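# Crack an egg into a bowl, shells to waste

## Task

Break the egg open and tip its contents (a single firm yolk, no white) into the white bowl, then place both shell halves in the dark green waste bowl. Both bowls must stay upright with everything in them at rest, and nothing may depend on the robot holding it there at the end. The shell splits around its middle if tapped there or pressed firmly there (by a fingertip, the table, etc.). Before the halves separate, pressing near an end or pressing far too hard anywhere crushes the egg and fails the job. After the crack, the halves can be pulled apart. Finish by releasing everything and moving the hand away.

## Robot and tools

ROBOT. One six-joint arm carrying a five-finger right hand. The scene frame has its origin on the table top under the arm base, +z up, and +y to the left when facing along +x. The state line reports end_effector_position (m), end_effector_quat_wxyz, and linear/angular velocities (m/s, rad/s). The base may sit slightly tilted, and the printed position drifts from the true one at long reach.

HAND POINT. A point rigidly tied to the palm, 0.05 m in front of it, where the index pad meets the thumb tip in a pinch. Its axes: +z runs along the straightened fingers, +y points out of the palm, +x runs across the palm toward the little finger. Straight fingers extend 0.06-0.07 m past the point along +z. Across the palm the hand spans 0.08 m on the little-finger side; on the thumb side 0.02 m with the thumb swung in front of the palm, up to 0.09 m otherwise. A wrist bracket on the little-finger side protrudes 0.03 m beyond the point along +y and 0.11 m across the palm; it can collide.

THE ROW. Every motion uses one row of 14 numbers, each in [-1, 1], for the single arm: dx, dy, dz, rx, ry, rz, little, ring, middle, index, thumb_bend, thumb_turn, force_limit, speed.
- dx..rz are an offset, expressed in the hand point's own axes, from the hand pose printed in the most recent result that includes it (before any such result in the scene, and for later calls inside the same reply, from the pose when the action begins). All rows of an action share that reference; they do not add up. 1.0 equals 0.6 m or 180 degrees; rx, ry, rz form one rotation vector. All-zero offsets pull the arm back to the reference, they are not a hold.
- little..thumb_turn are absolute finger targets: +1 open/straight, -1 curled shut. thumb_turn +1 is beside the palm, -1 is in front of it facing the fingers. A pinch is near index -0.22, thumb_bend -0.75, thumb_turn -0.57. Wrapping the whole hand (thumb in front) fits objects 0.035-0.08 m across; turn the thumb before arriving.
- force_limit maps linearly from about 0 N (-1) to 10 N (+1) at the fingertip, 15 N for the two thumb motors; it only stops closing. speed maps from near zero (-1) to full (+1), full travel taking 0.6 s. For a gentle hold close at speed -0.9 or slower. A motor moves only when its target changes by 0.01 or more, then locks; resending identical numbers keeps a grip. Open past hand_measured to loosen.

execute_actions: {"actions": [...], "pictures": bool}. The list holds at most one item. Empty list: returns state and images. An action {"rows": [...], "steps": n} has 1-15 rows and n from 9 to 15 (default 15), each step 1/30 s; the final row repeats. A wait {"steps": n} with n up to 300 counts from the previous result, your reply time included. Each step the commanded pose is clipped to within 100 mm and 16 degrees of the measured one, and the arm trails commands by about 0.17 s. An action's last 9 steps run after its result is returned, while you think. Large moves may need several calls; check the pose and command the remainder.

move: {"target": row, "speed": m/s, "stop_force": N}. Drives the hand point in a straight line toward the target (offset as above) over 0.5-10 s, ignoring obstacles. speed 0.002-0.5, default 0.25; turning capped at twice that in rad/s. The finger numbers are sent at the start. stop_force (9-40 N, usable after 0.2 s of scene time) halts the path when the wrist sensor feels that much extra push along the line to the target for 2 steps, then backs up 2 steps and holds; the press may briefly exceed it. Use it only on non-rotating moves at low speed, and omit it when leaving a contact. The result adds a "move:" line: done, off_target, moving, held, fault or contact, plus limits=paced (pose clipped) or limits=held (some steps blocked), and the distance from target.

wait: {"seconds": 0-10}. zoom_image: {"camera", "region": [x0, y0, x1, y1]} in pixels from the top-left, at most 504x504. Cameras: cam_head_left, cam_head_right, cam_high, cam_low (672x504), cam_wrist (504x504, fisheye). show_instructions shows the reference pages. finished_scene: pass the number of the scene being ended; irreversible.

RESULT LINES. hand_measured, hand_stopped_by (moving, target, force, stalled, fault) and hand_load_n (positive when pushed open) list six values in motor order; a lost grip shows as loads near 0. Wrist force/torque are in hand-point axes, pointing from a touched surface into the arm, with offsets up to about 4 N, noise up to 2.4 N, saturating near 50 N. Joint torques are noisy and offset. "pose unreachable" and HELD mark steps the clearance check altered or blocked. "Hand target" shows where the controller is heading.

AVOID. A joint torque at its limit (24.9 N m wrist joints, 133 N m others) or 150 N of outside force freezes the arm for 10 s. The arm is stiff: aiming even slightly past a firm contact can fault; faster touches hit harder. Motors overheat holding loads (warning at 70 °C, brake stop at 85 °C). Never press the egg near its ends or hard before it is split; crack it by a light tap or firm press at its middle only. Do not tip bowls, drop things, or knock anything off the table.

Each tool is called after ">>>" as name(argument=value, ...) on one line, values as JSON.

Reference images:

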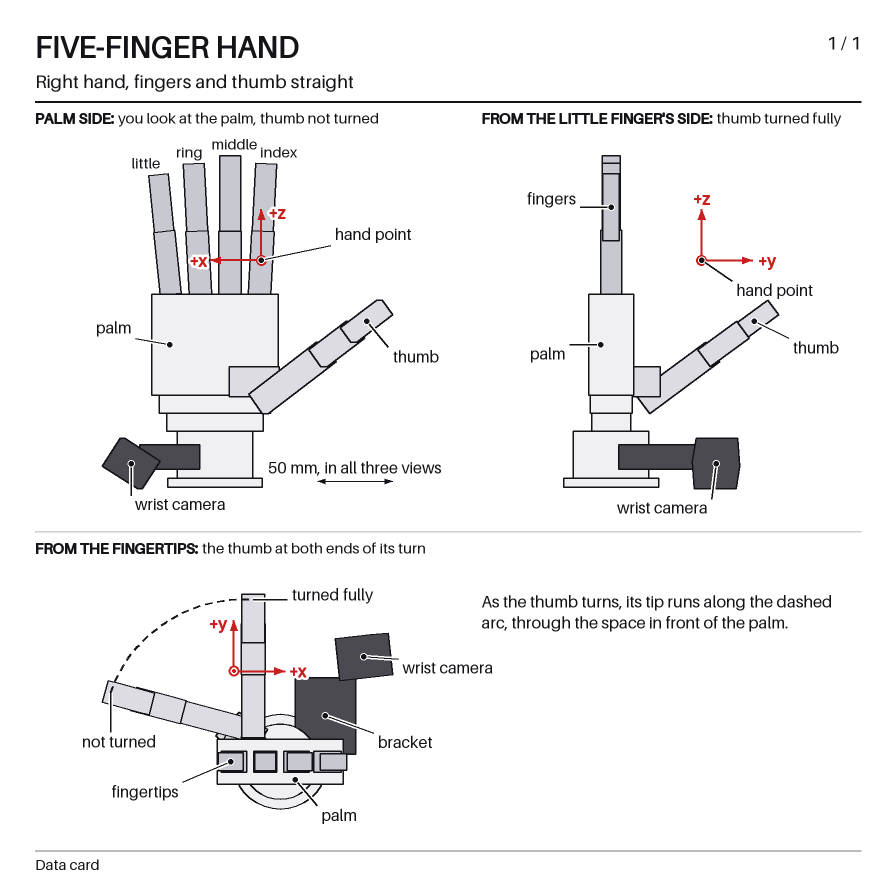

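## Session

>>> execute_actions(actions=[])

Scene clock: 0.00 s of 6600.00 s.
end_effector_position=(+0.6553, +0.0522, +0.3653) hand_measured=(+1.000, +1.000, +1.000, +1.000, +1.000, +1.000) hand_load_n=(+0.0, +0.0, +0.0, +0.0, +0.0, +0.0) hand_stopped_by=(target, target, target, target, target, target) hand_force_limit=0.00 hand_speed=-0.80 end_effector_quat_wxyz=(+0.572, +0.450, +0.679, -0.097) end_effector_velocity=(+0.000, -0.001, +0.000) end_effector_angular_velocity=(+0.000, -0.001, -0.002)
Joint positions: [ 0.226 -0.723  1.966 -1.438  2.439 -1.48 ]
Joint velocities: [-0.    -0.    -0.    -0.001  0.001  0.   ]
Joint torques (N m, as the arm reports them, + toward a larger angle): no reading
Wrist force (N, on the end effector, along its own x y z axes, offset not removed): no reading
Wrist torque (N m, same axes, about the end effector's origin, offset not removed): no reading
Hand target: +0.655, +0.052, +0.365; +0.572, +0.450, +0.679, -0.097

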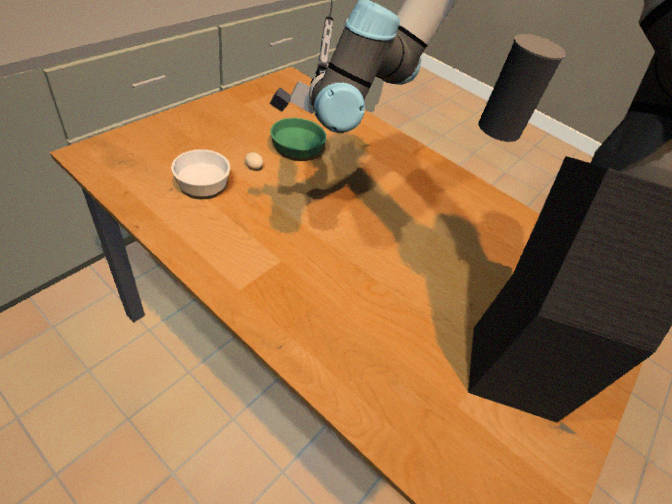

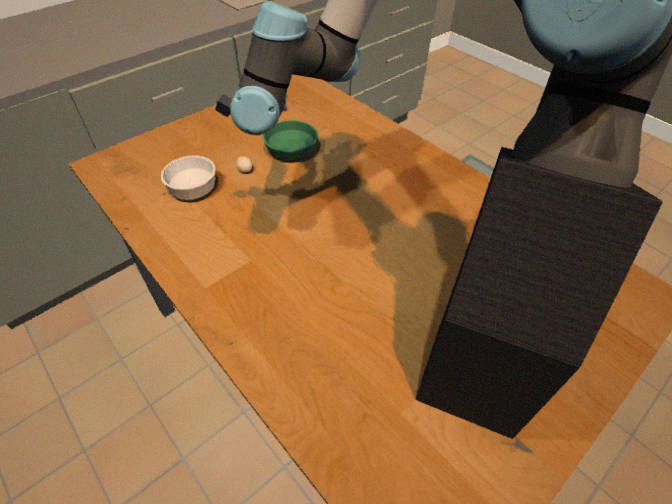

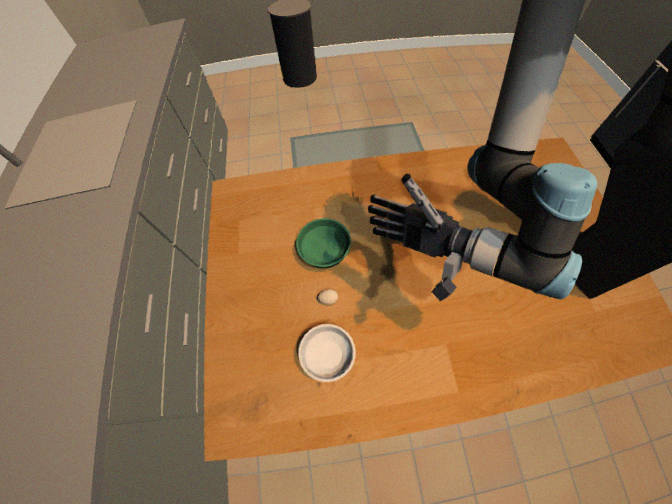

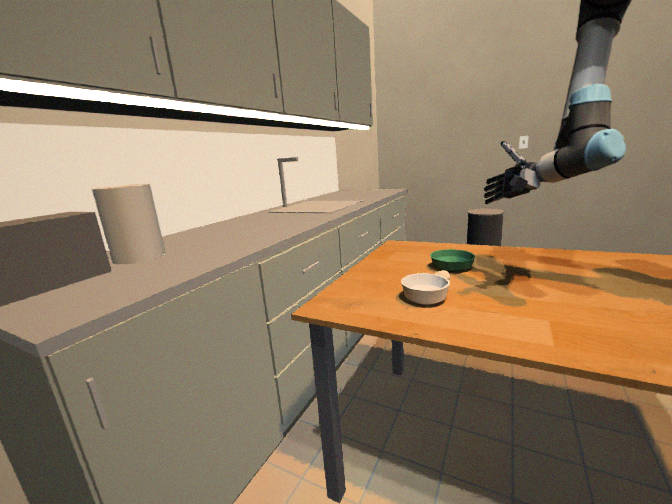

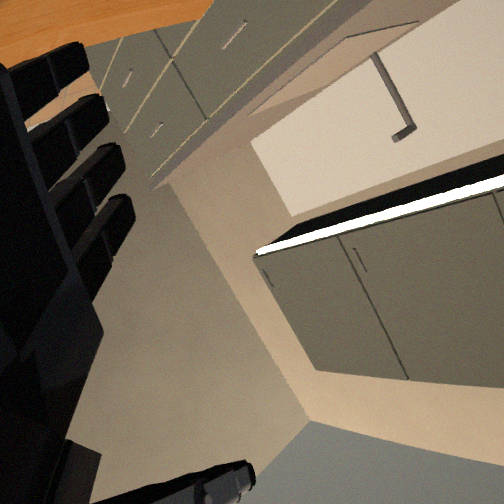

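>>> zoom_image(camera="cam_high", region=[260, 200, 400, 400])

>>> zoom_image(camera="cam_head_left", region=[160, 100, 340, 220])

Region (260, 200, 400, 400) of cam_high's 672x504 image, scaled by 2.520, with more detail than that image has; it fills the left 353 columns of this view, and the rest is white.

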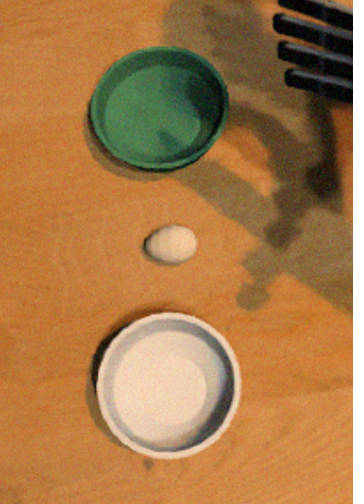

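Region (160, 100, 340, 220) of cam_head_left's 672x504 image, scaled by 2.800, with more detail than that image has.

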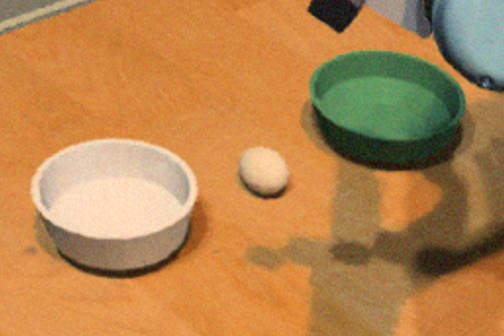

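>>> move(target=[0,0,0,-0.2977,-0.0271,-0.7148,1,1,0.5,0.5,0.5,-1,-0.5,0], speed=0.4)

Scene clock: 5.70 s of 6600.00 s.
end_effector_position=(+0.6558, +0.0521, +0.3652) hand_measured=(+1.000, +1.000, +0.500, +0.500, +0.500, -1.000) hand_load_n=(+0.0, +0.0, +0.0, +0.0, +0.0, +0.0) hand_stopped_by=(target, target, target, target, target, target) hand_force_limit=-0.50 hand_speed=0.00 end_effector_quat_wxyz=(-0.299, +0.641, -0.641, +0.299) end_effector_velocity=(-0.000, +0.000, -0.000) end_effector_angular_velocity=(-0.009, +0.009, +0.007)
Joint positions: [ 0.053 -1.113  1.767 -0.219  1.752 -3.547]
Joint velocities: [ 0.004  0.005 -0.01   0.014  0.007 -0.008]
Joint torques (N m, as the arm reports them, + toward a larger angle): [ 31.66 -31.84 -15.06   2.19   1.74  -1.11]
Wrist force (N, on the end effector, along its own x y z axes, offset not removed): [0.4 4.5 -3.3]
Wrist torque (N m, same axes, about the end effector's origin, offset not removed): [0.77 0.24 0.12]
Hand target: +0.656, +0.052, +0.365; -0.299, +0.641, -0.641, +0.299
Off the commanded pose: 0.000 m, 0 deg.
Kept back: nothing.
move: done
camera_calibration (this result's frames):
cam_wrist: T_world_to_cam=[[-0.647618, 0.121383, -0.752235, 0.692633], [-0.328237, 0.846492, 0.41918, 0.0134799], [0.687642, 0.51838, -0.508361, -0.160958], [0, 0, 0, 1]] pos_world=[0.563667, -0.012047, 0.433547]

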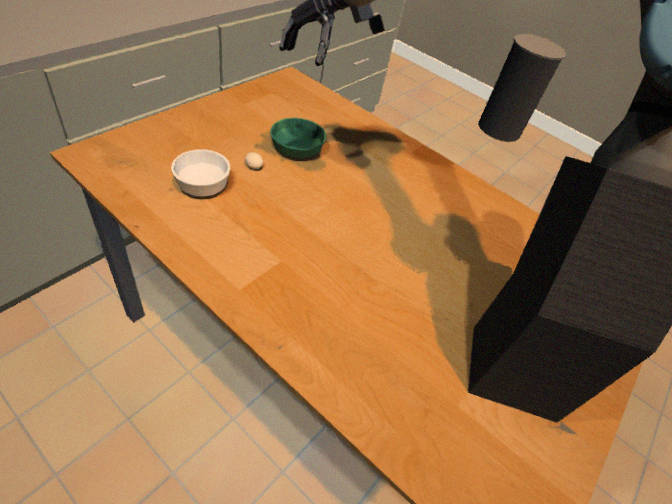

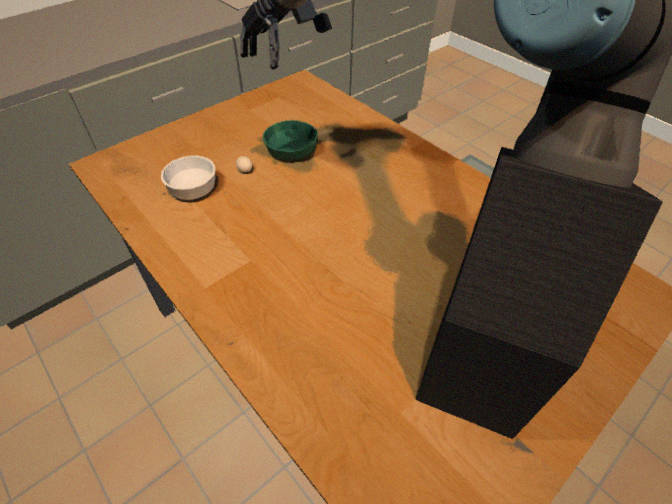

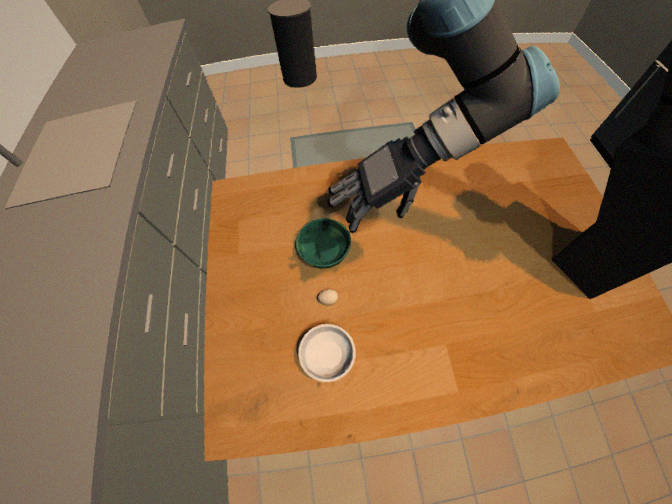

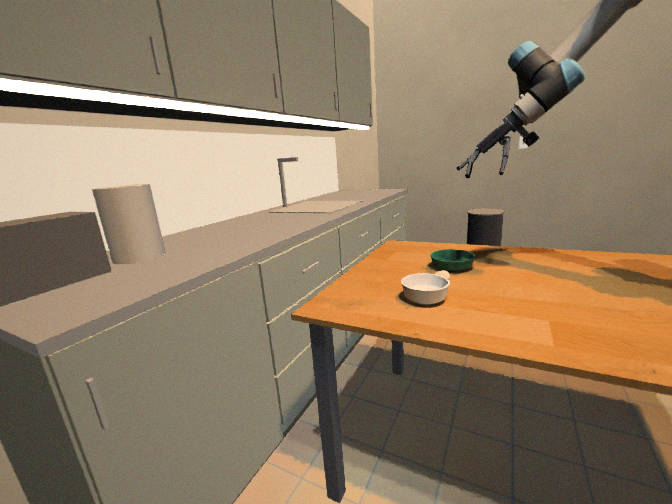

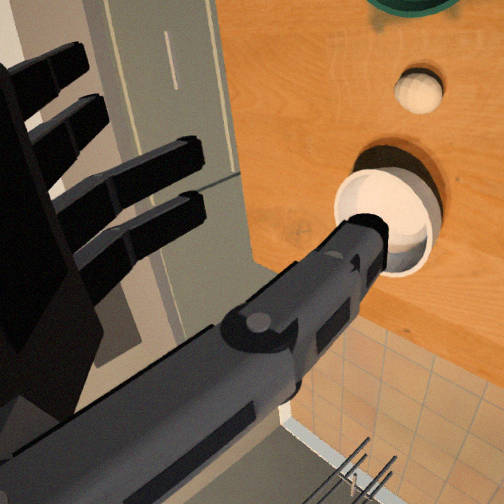

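>>> move(target=[-0.022,0.194,0.378,0,-0.383,-0.3215,1,1,0.5,0.5,0.5,-1,-0.5,0], speed=0.3)

Scene clock: 9.60 s of 6600.00 s.
end_effector_position=(+0.7529, +0.0660, +0.1304) hand_measured=(+1.000, +1.000, +0.500, +0.500, +0.500, -1.000) hand_load_n=(+0.0, +0.0, +0.0, +0.0, +0.0, +0.0) hand_stopped_by=(target, target, target, target, target, target) hand_force_limit=-0.50 hand_speed=0.00 end_effector_quat_wxyz=(-0.400, +0.911, -0.021, +0.101) end_effector_velocity=(+0.002, -0.001, -0.001) end_effector_angular_velocity=(-0.009, -0.013, +0.006)
Joint positions: [-0.164  0.024  0.036  1.238  1.085 -5.018]
Joint velocities: [ 0.001  0.007 -0.014 -0.     0.005 -0.01 ]
Joint torques (N m, as the arm reports them, + toward a larger angle): [ 39.52 -46.56 -18.76   3.75   1.    -1.42]
Wrist force (N, on the end effector, along its own x y z axes, offset not removed): [2.6 2.6 0.9]
Wrist torque (N m, same axes, about the end effector's origin, offset not removed): [0.26 -0.13 0.03]
Hand target: +0.753, +0.066, +0.130; -0.399, +0.911, -0.020, +0.101
Off the commanded pose: 0.002 m, 12 deg.
elbow stopped short: the move would have taken joint 3 (elbow) straighter than the controller allows; a more bent joint 3 avoids this.
Kept back: nothing.
move: off_target
camera_calibration (this result's frames):
cam_wrist: T_world_to_cam=[[-0.0795938, -0.66963, -0.738417, 0.199923], [-0.937469, -0.20152, 0.283797, 0.677566], [-0.338845, 0.714832, -0.611718, 0.419075], [0, 0, 0, 1]] pos_world=[0.793111, -0.0291503, 0.211691]

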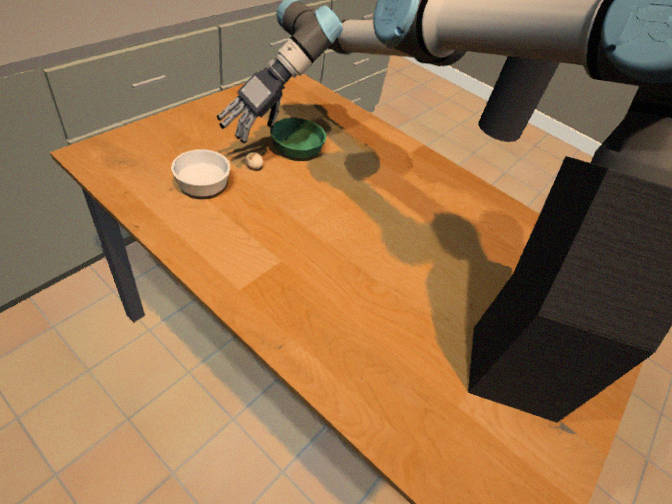

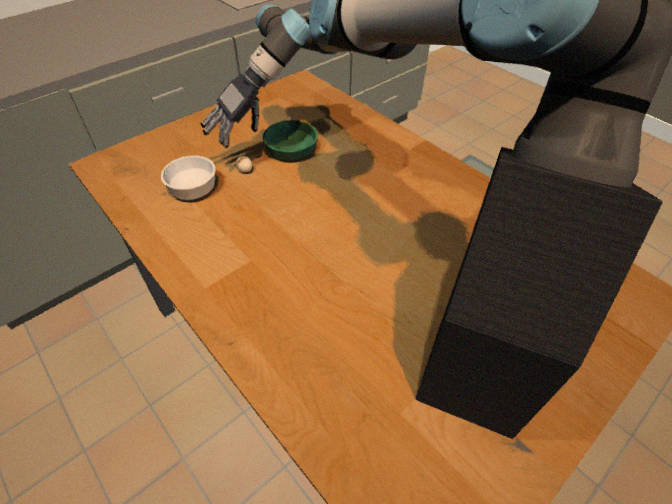

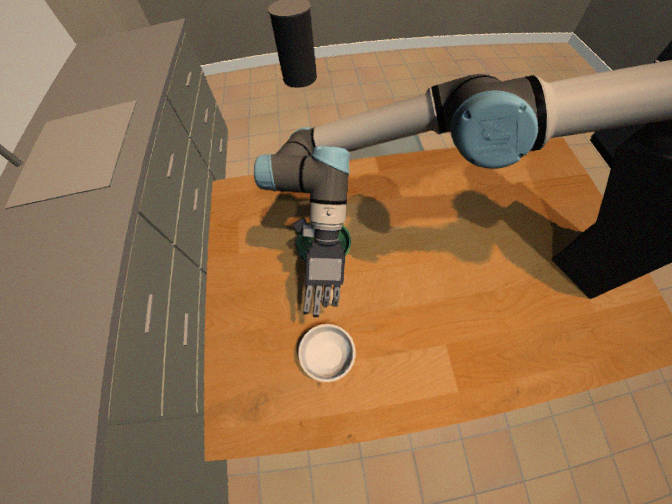

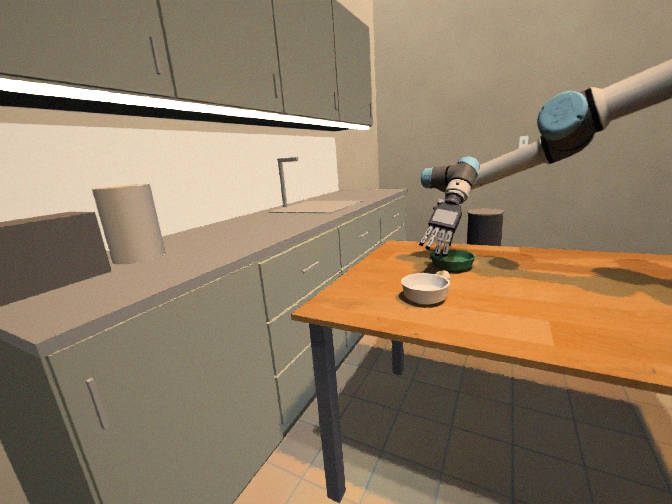

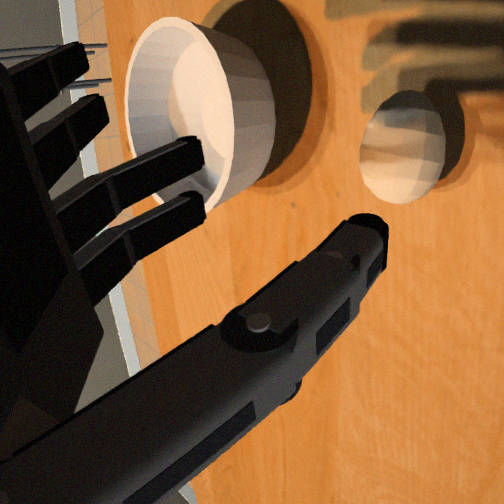

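>>> move(target=[0,0,0,-0.0296,0.3186,0.3348,1,1,0.5,0.5,0.5,-1,-0.5,0], speed=0.25)

>>> move(target=[-0.02,0.046,0.075,0,0,0,1,1,0.5,0.5,0.5,-1,-0.5,0], speed=0.1)

>>> zoom_image(camera="cam_head_left", region=[190, 80, 340, 200])

>>> zoom_image(camera="cam_low", region=[400, 210, 500, 300])

Scene clock: 13.63 s of 6600.00 s.
end_effector_position=(+0.7530, +0.0658, +0.1308) hand_measured=(+1.000, +1.000, +0.500, +0.500, +0.500, -1.000) hand_load_n=(+0.0, +0.0, +0.0, +0.0, +0.0, +0.0) hand_stopped_by=(target, target, target, target, target, target) hand_force_limit=-0.50 hand_speed=0.00 end_effector_quat_wxyz=(-0.299, +0.641, -0.641, +0.299) end_effector_velocity=(+0.000, +0.000, -0.000) end_effector_angular_velocity=(-0.000, +0.001, -0.014)
Joint positions: [-0.07  -0.567  1.356 -0.36   1.64  -3.599]
Joint velocities: [ 0.003  0.001  0.001 -0.006  0.013  0.01 ]
Joint torques (N m, as the arm reports them, + toward a larger angle): [ 35.74 -39.92   0.23  -0.54   1.98   1.36]
Wrist force (N, on the end effector, along its own x y z axes, offset not removed): [3.4 -0.7 0.5]
Wrist torque (N m, same axes, about the end effector's origin, offset not removed): [-0.44 -0.49 0.04]
Hand target: +0.753, +0.066, +0.131; -0.299, +0.641, -0.641, +0.299
Off the commanded pose: 0.000 m, 0 deg.
Kept back: nothing.
move: done
camera_calibration (this result's frames):
cam_wrist: T_world_to_cam=[[-0.648749, 0.120914, -0.751335, 0.578379], [-0.328445, 0.84612, 0.419767, 0.132222], [0.686476, 0.519095, -0.509206, -0.35314], [0, 0, 0, 1]] pos_world=[0.661073, 0.0015036, 0.199233]

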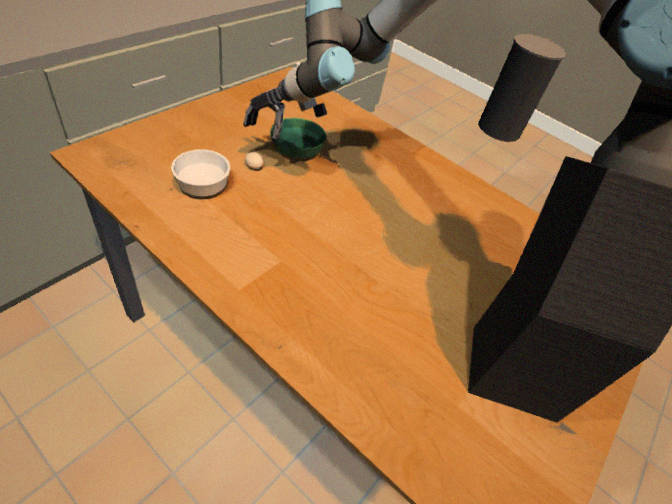

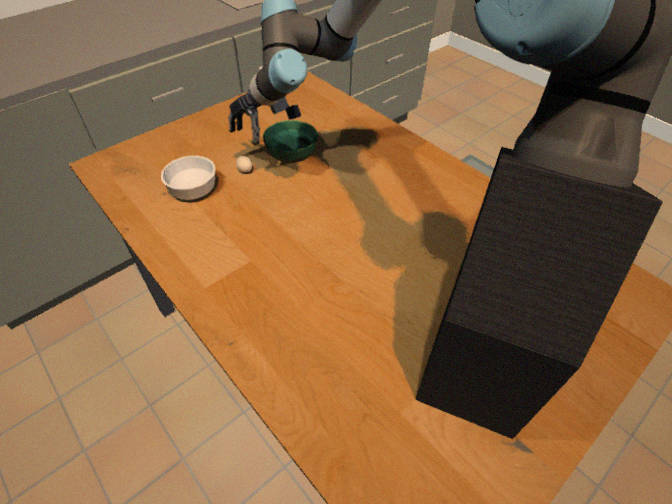

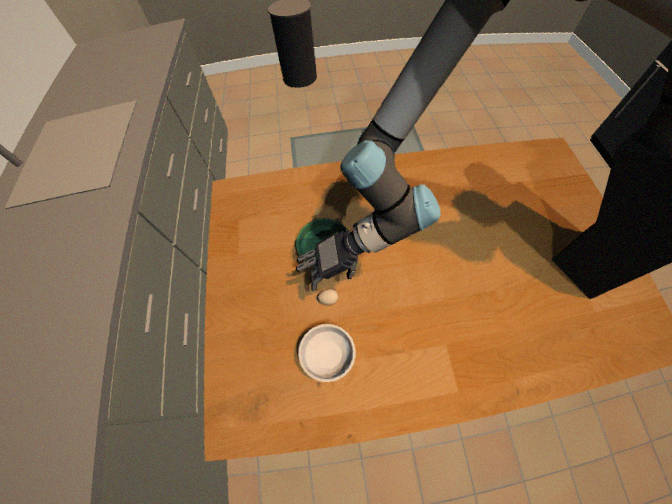

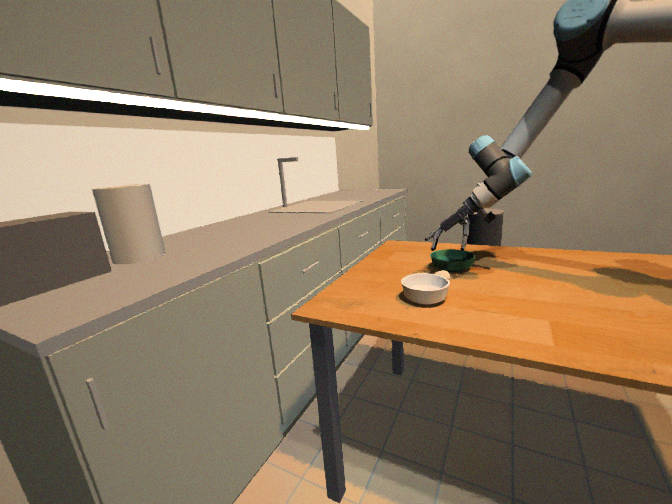

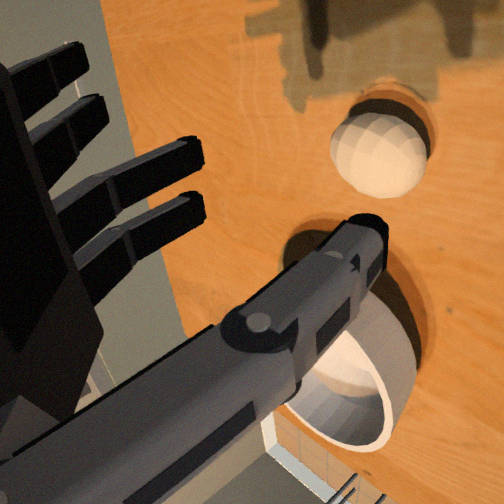

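Scene clock: 14.67 s of 6600.00 s.
end_effector_position=(+0.7695, +0.0778, +0.0810) hand_measured=(+1.000, +1.000, +0.500, +0.500, +0.500, -1.000) hand_load_n=(+0.0, +0.0, +0.0, +0.0, +0.0, +0.0) hand_stopped_by=(target, target, target, target, target, target) hand_force_limit=-0.50 hand_speed=0.00 end_effector_quat_wxyz=(-0.299, +0.641, -0.641, +0.299) end_effector_velocity=(+0.000, +0.001, -0.003) end_effector_angular_velocity=(+0.001, +0.001, +0.002)
Joint positions: [-0.077 -0.441  1.226 -0.356  1.634 -3.602]
Joint velocities: [-0.     0.007 -0.007  0.002 -0.002 -0.   ]
Joint torques (N m, as the arm reports them, + toward a larger angle): [ 12.29 -40.57 -13.49   2.23  -2.5   -1.32]
Wrist force (N, on the end effector, along its own x y z axes, offset not removed): [2.1 0.2 0.0]
Wrist torque (N m, same axes, about the end effector's origin, offset not removed): [-0.02 -0.27 0.09]
Hand target: +0.770, +0.078, +0.081; -0.299, +0.641, -0.641, +0.299
Off the commanded pose: 0.000 m, 0 deg.
Kept back: nothing.
move: done
camera_calibration (this result's frames):
cam_wrist: T_world_to_cam=[[-0.648719, 0.12091, -0.751362, 0.550158], [-0.328459, 0.846125, 0.419747, 0.148371], [0.686497, 0.51909, -0.509183, -0.396117], [0, 0, 0, 1]] pos_world=[0.677565, 0.0135599, 0.149394]

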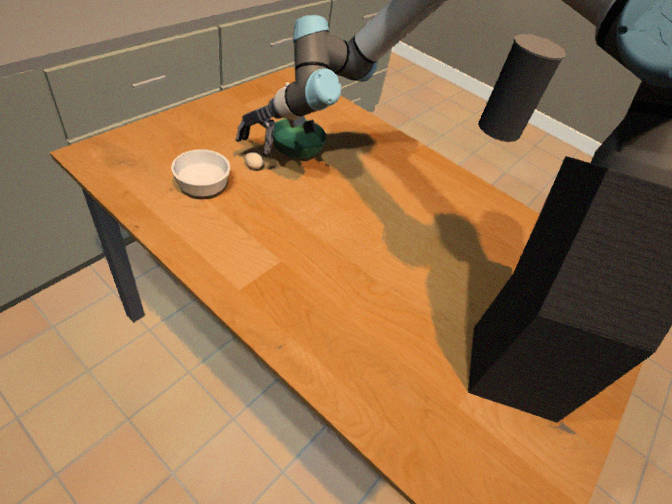

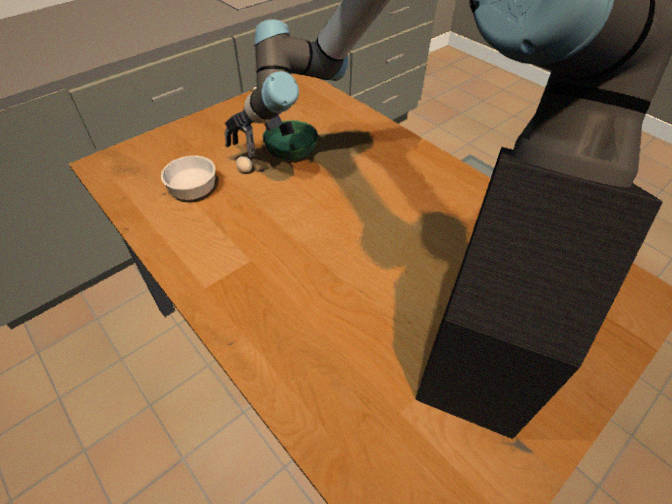

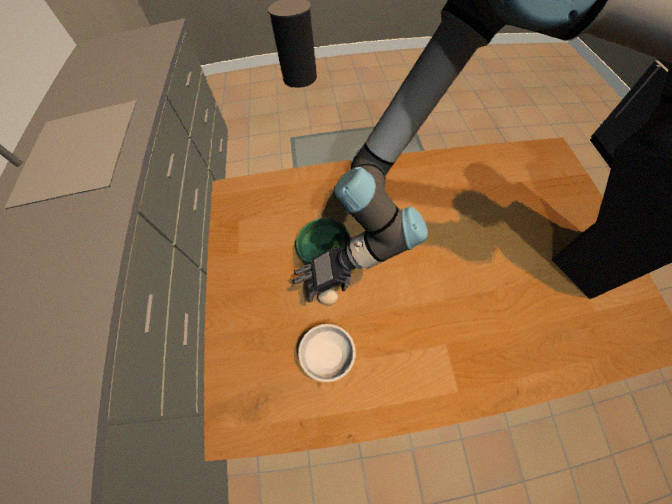

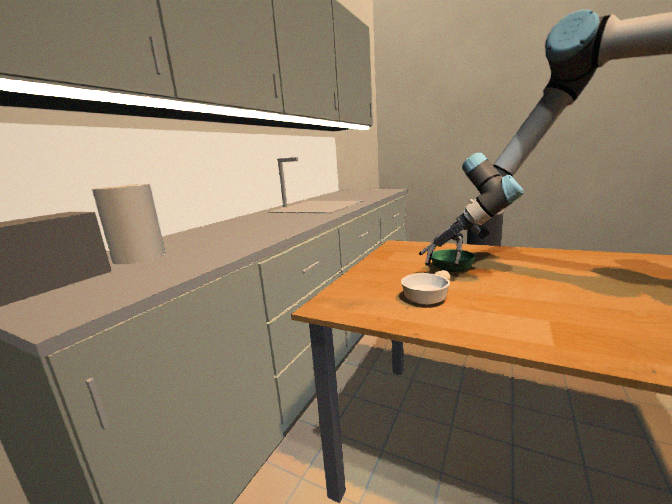

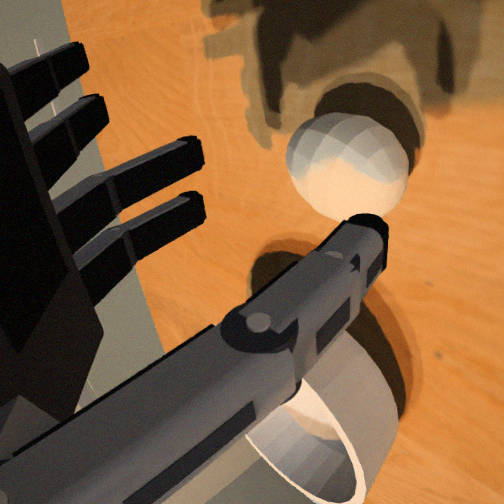

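Region (190, 80, 340, 200) of cam_head_left's 672x504 image, scaled by 3.360, with more detail than that image has; it fills the top 403 rows of this view, and the rest is white.

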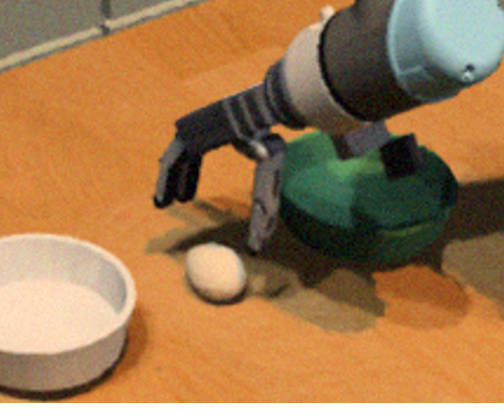

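Region (400, 210, 500, 300) of cam_low's 672x504 image, scaled by 5.040, with more detail than that image has; it fills the top 454 rows of this view, and the rest is white.

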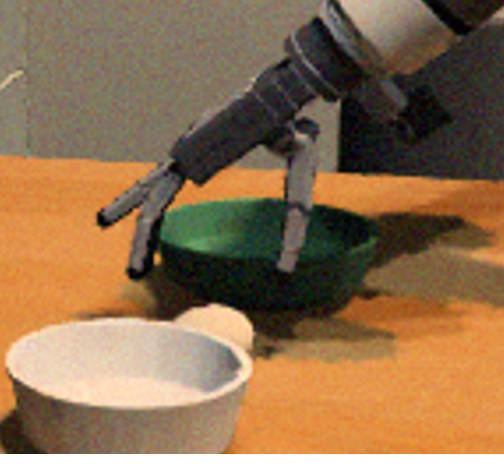

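>>> move(target=[0,0.05,0.042,0,0,0,1,1,0.5,0.5,0.5,-1,-0.5,0], speed=0.03, stop_force=9)

>>> zoom_image(camera="cam_head_left", region=[210, 110, 310, 190])

>>> zoom_image(camera="cam_high", region=[280, 250, 380, 330])

Scene clock: 16.70 s of 6600.00 s.
end_effector_position=(+0.7695, +0.0779, +0.0421) hand_measured=(+1.000, +1.000, +0.500, +0.500, +0.500, -1.000) hand_load_n=(+0.0, +0.0, +0.0, +0.0, +0.0, +0.0) hand_stopped_by=(target, target, target, target, target, target) hand_force_limit=-0.50 hand_speed=0.00 end_effector_quat_wxyz=(-0.299, +0.641, -0.641, +0.299) end_effector_velocity=(-0.001, +0.000, -0.003) end_effector_angular_velocity=(+0.000, +0.002, +0.000)
Joint positions: [-0.101 -0.365  1.168 -0.374  1.612 -3.612]
Joint velocities: [-0.001  0.005 -0.004  0.001 -0.001 -0.001]
Joint torques (N m, as the arm reports them, + toward a larger angle): [ 12.62 -41.96 -12.29  -0.45  -2.76  -1.35]
Wrist force (N, on the end effector, along its own x y z axes, offset not removed): [3.8 2.7 -1.9]
Wrist torque (N m, same axes, about the end effector's origin, offset not removed): [0.34 -0.56 0.47]
Hand target: +0.769, +0.078, +0.042; -0.299, +0.641, -0.641, +0.299
Off the commanded pose: 0.000 m, 0 deg.
Kept back: nothing.
move: done
camera_calibration (this result's frames):
cam_wrist: T_world_to_cam=[[-0.648724, 0.120889, -0.751361, 0.520886], [-0.328463, 0.846131, 0.419731, 0.164639], [0.68649, 0.519084, -0.509198, -0.415906], [0, 0, 0, 1]] pos_world=[0.677504, 0.0136152, 0.110491]

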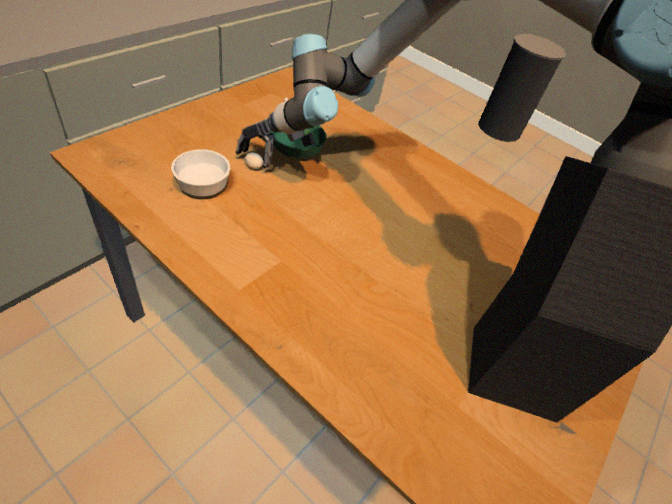

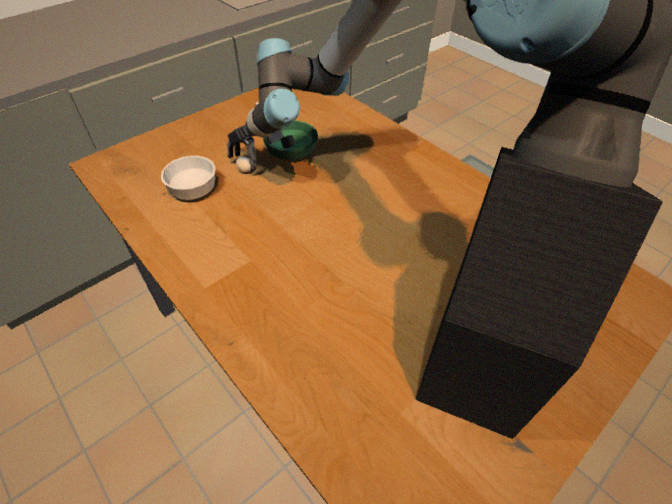

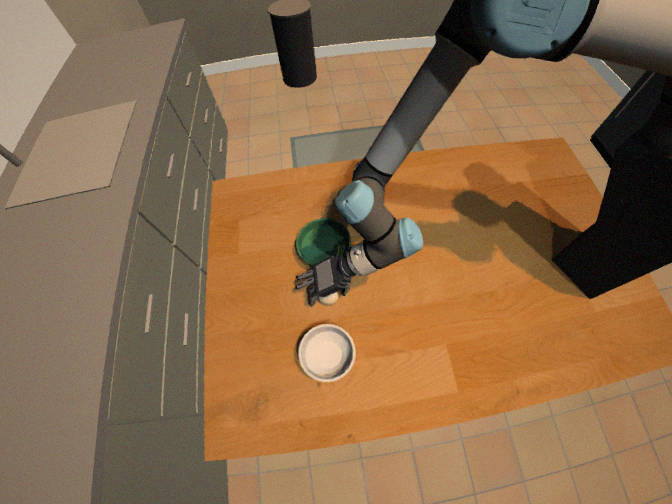

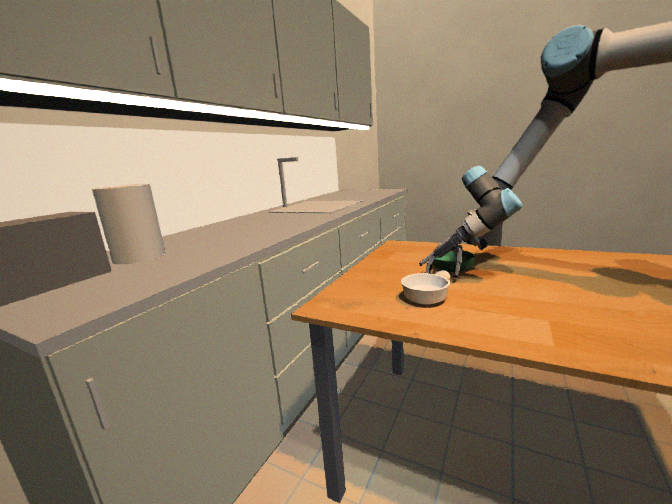

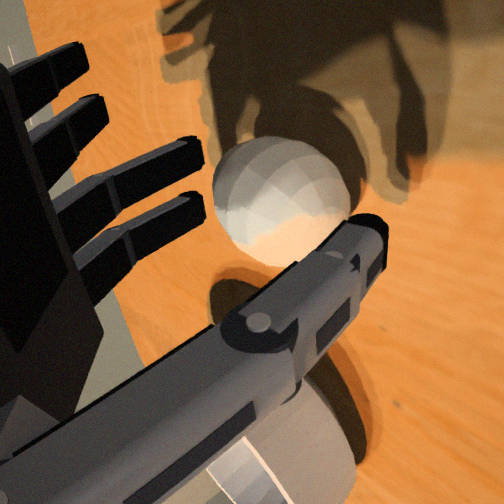

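Region (210, 110, 310, 190) of cam_head_left's 672x504 image, scaled by 5.040, with more detail than that image has; it fills the top 403 rows of this view, and the rest is white.

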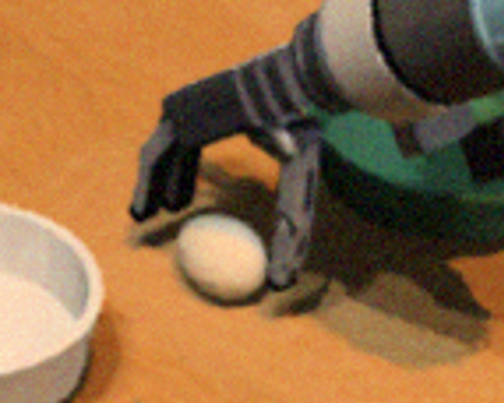

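Region (280, 250, 380, 330) of cam_high's 672x504 image, scaled by 5.040, with more detail than that image has; it fills the top 403 rows of this view, and the rest is white.

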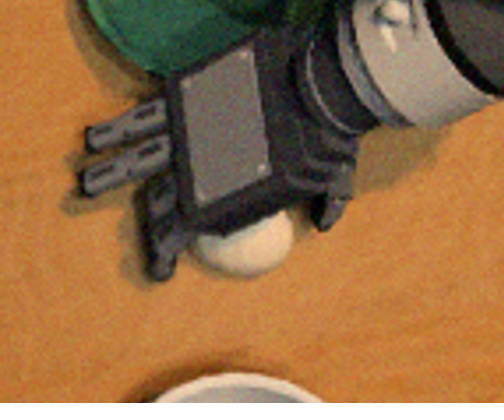

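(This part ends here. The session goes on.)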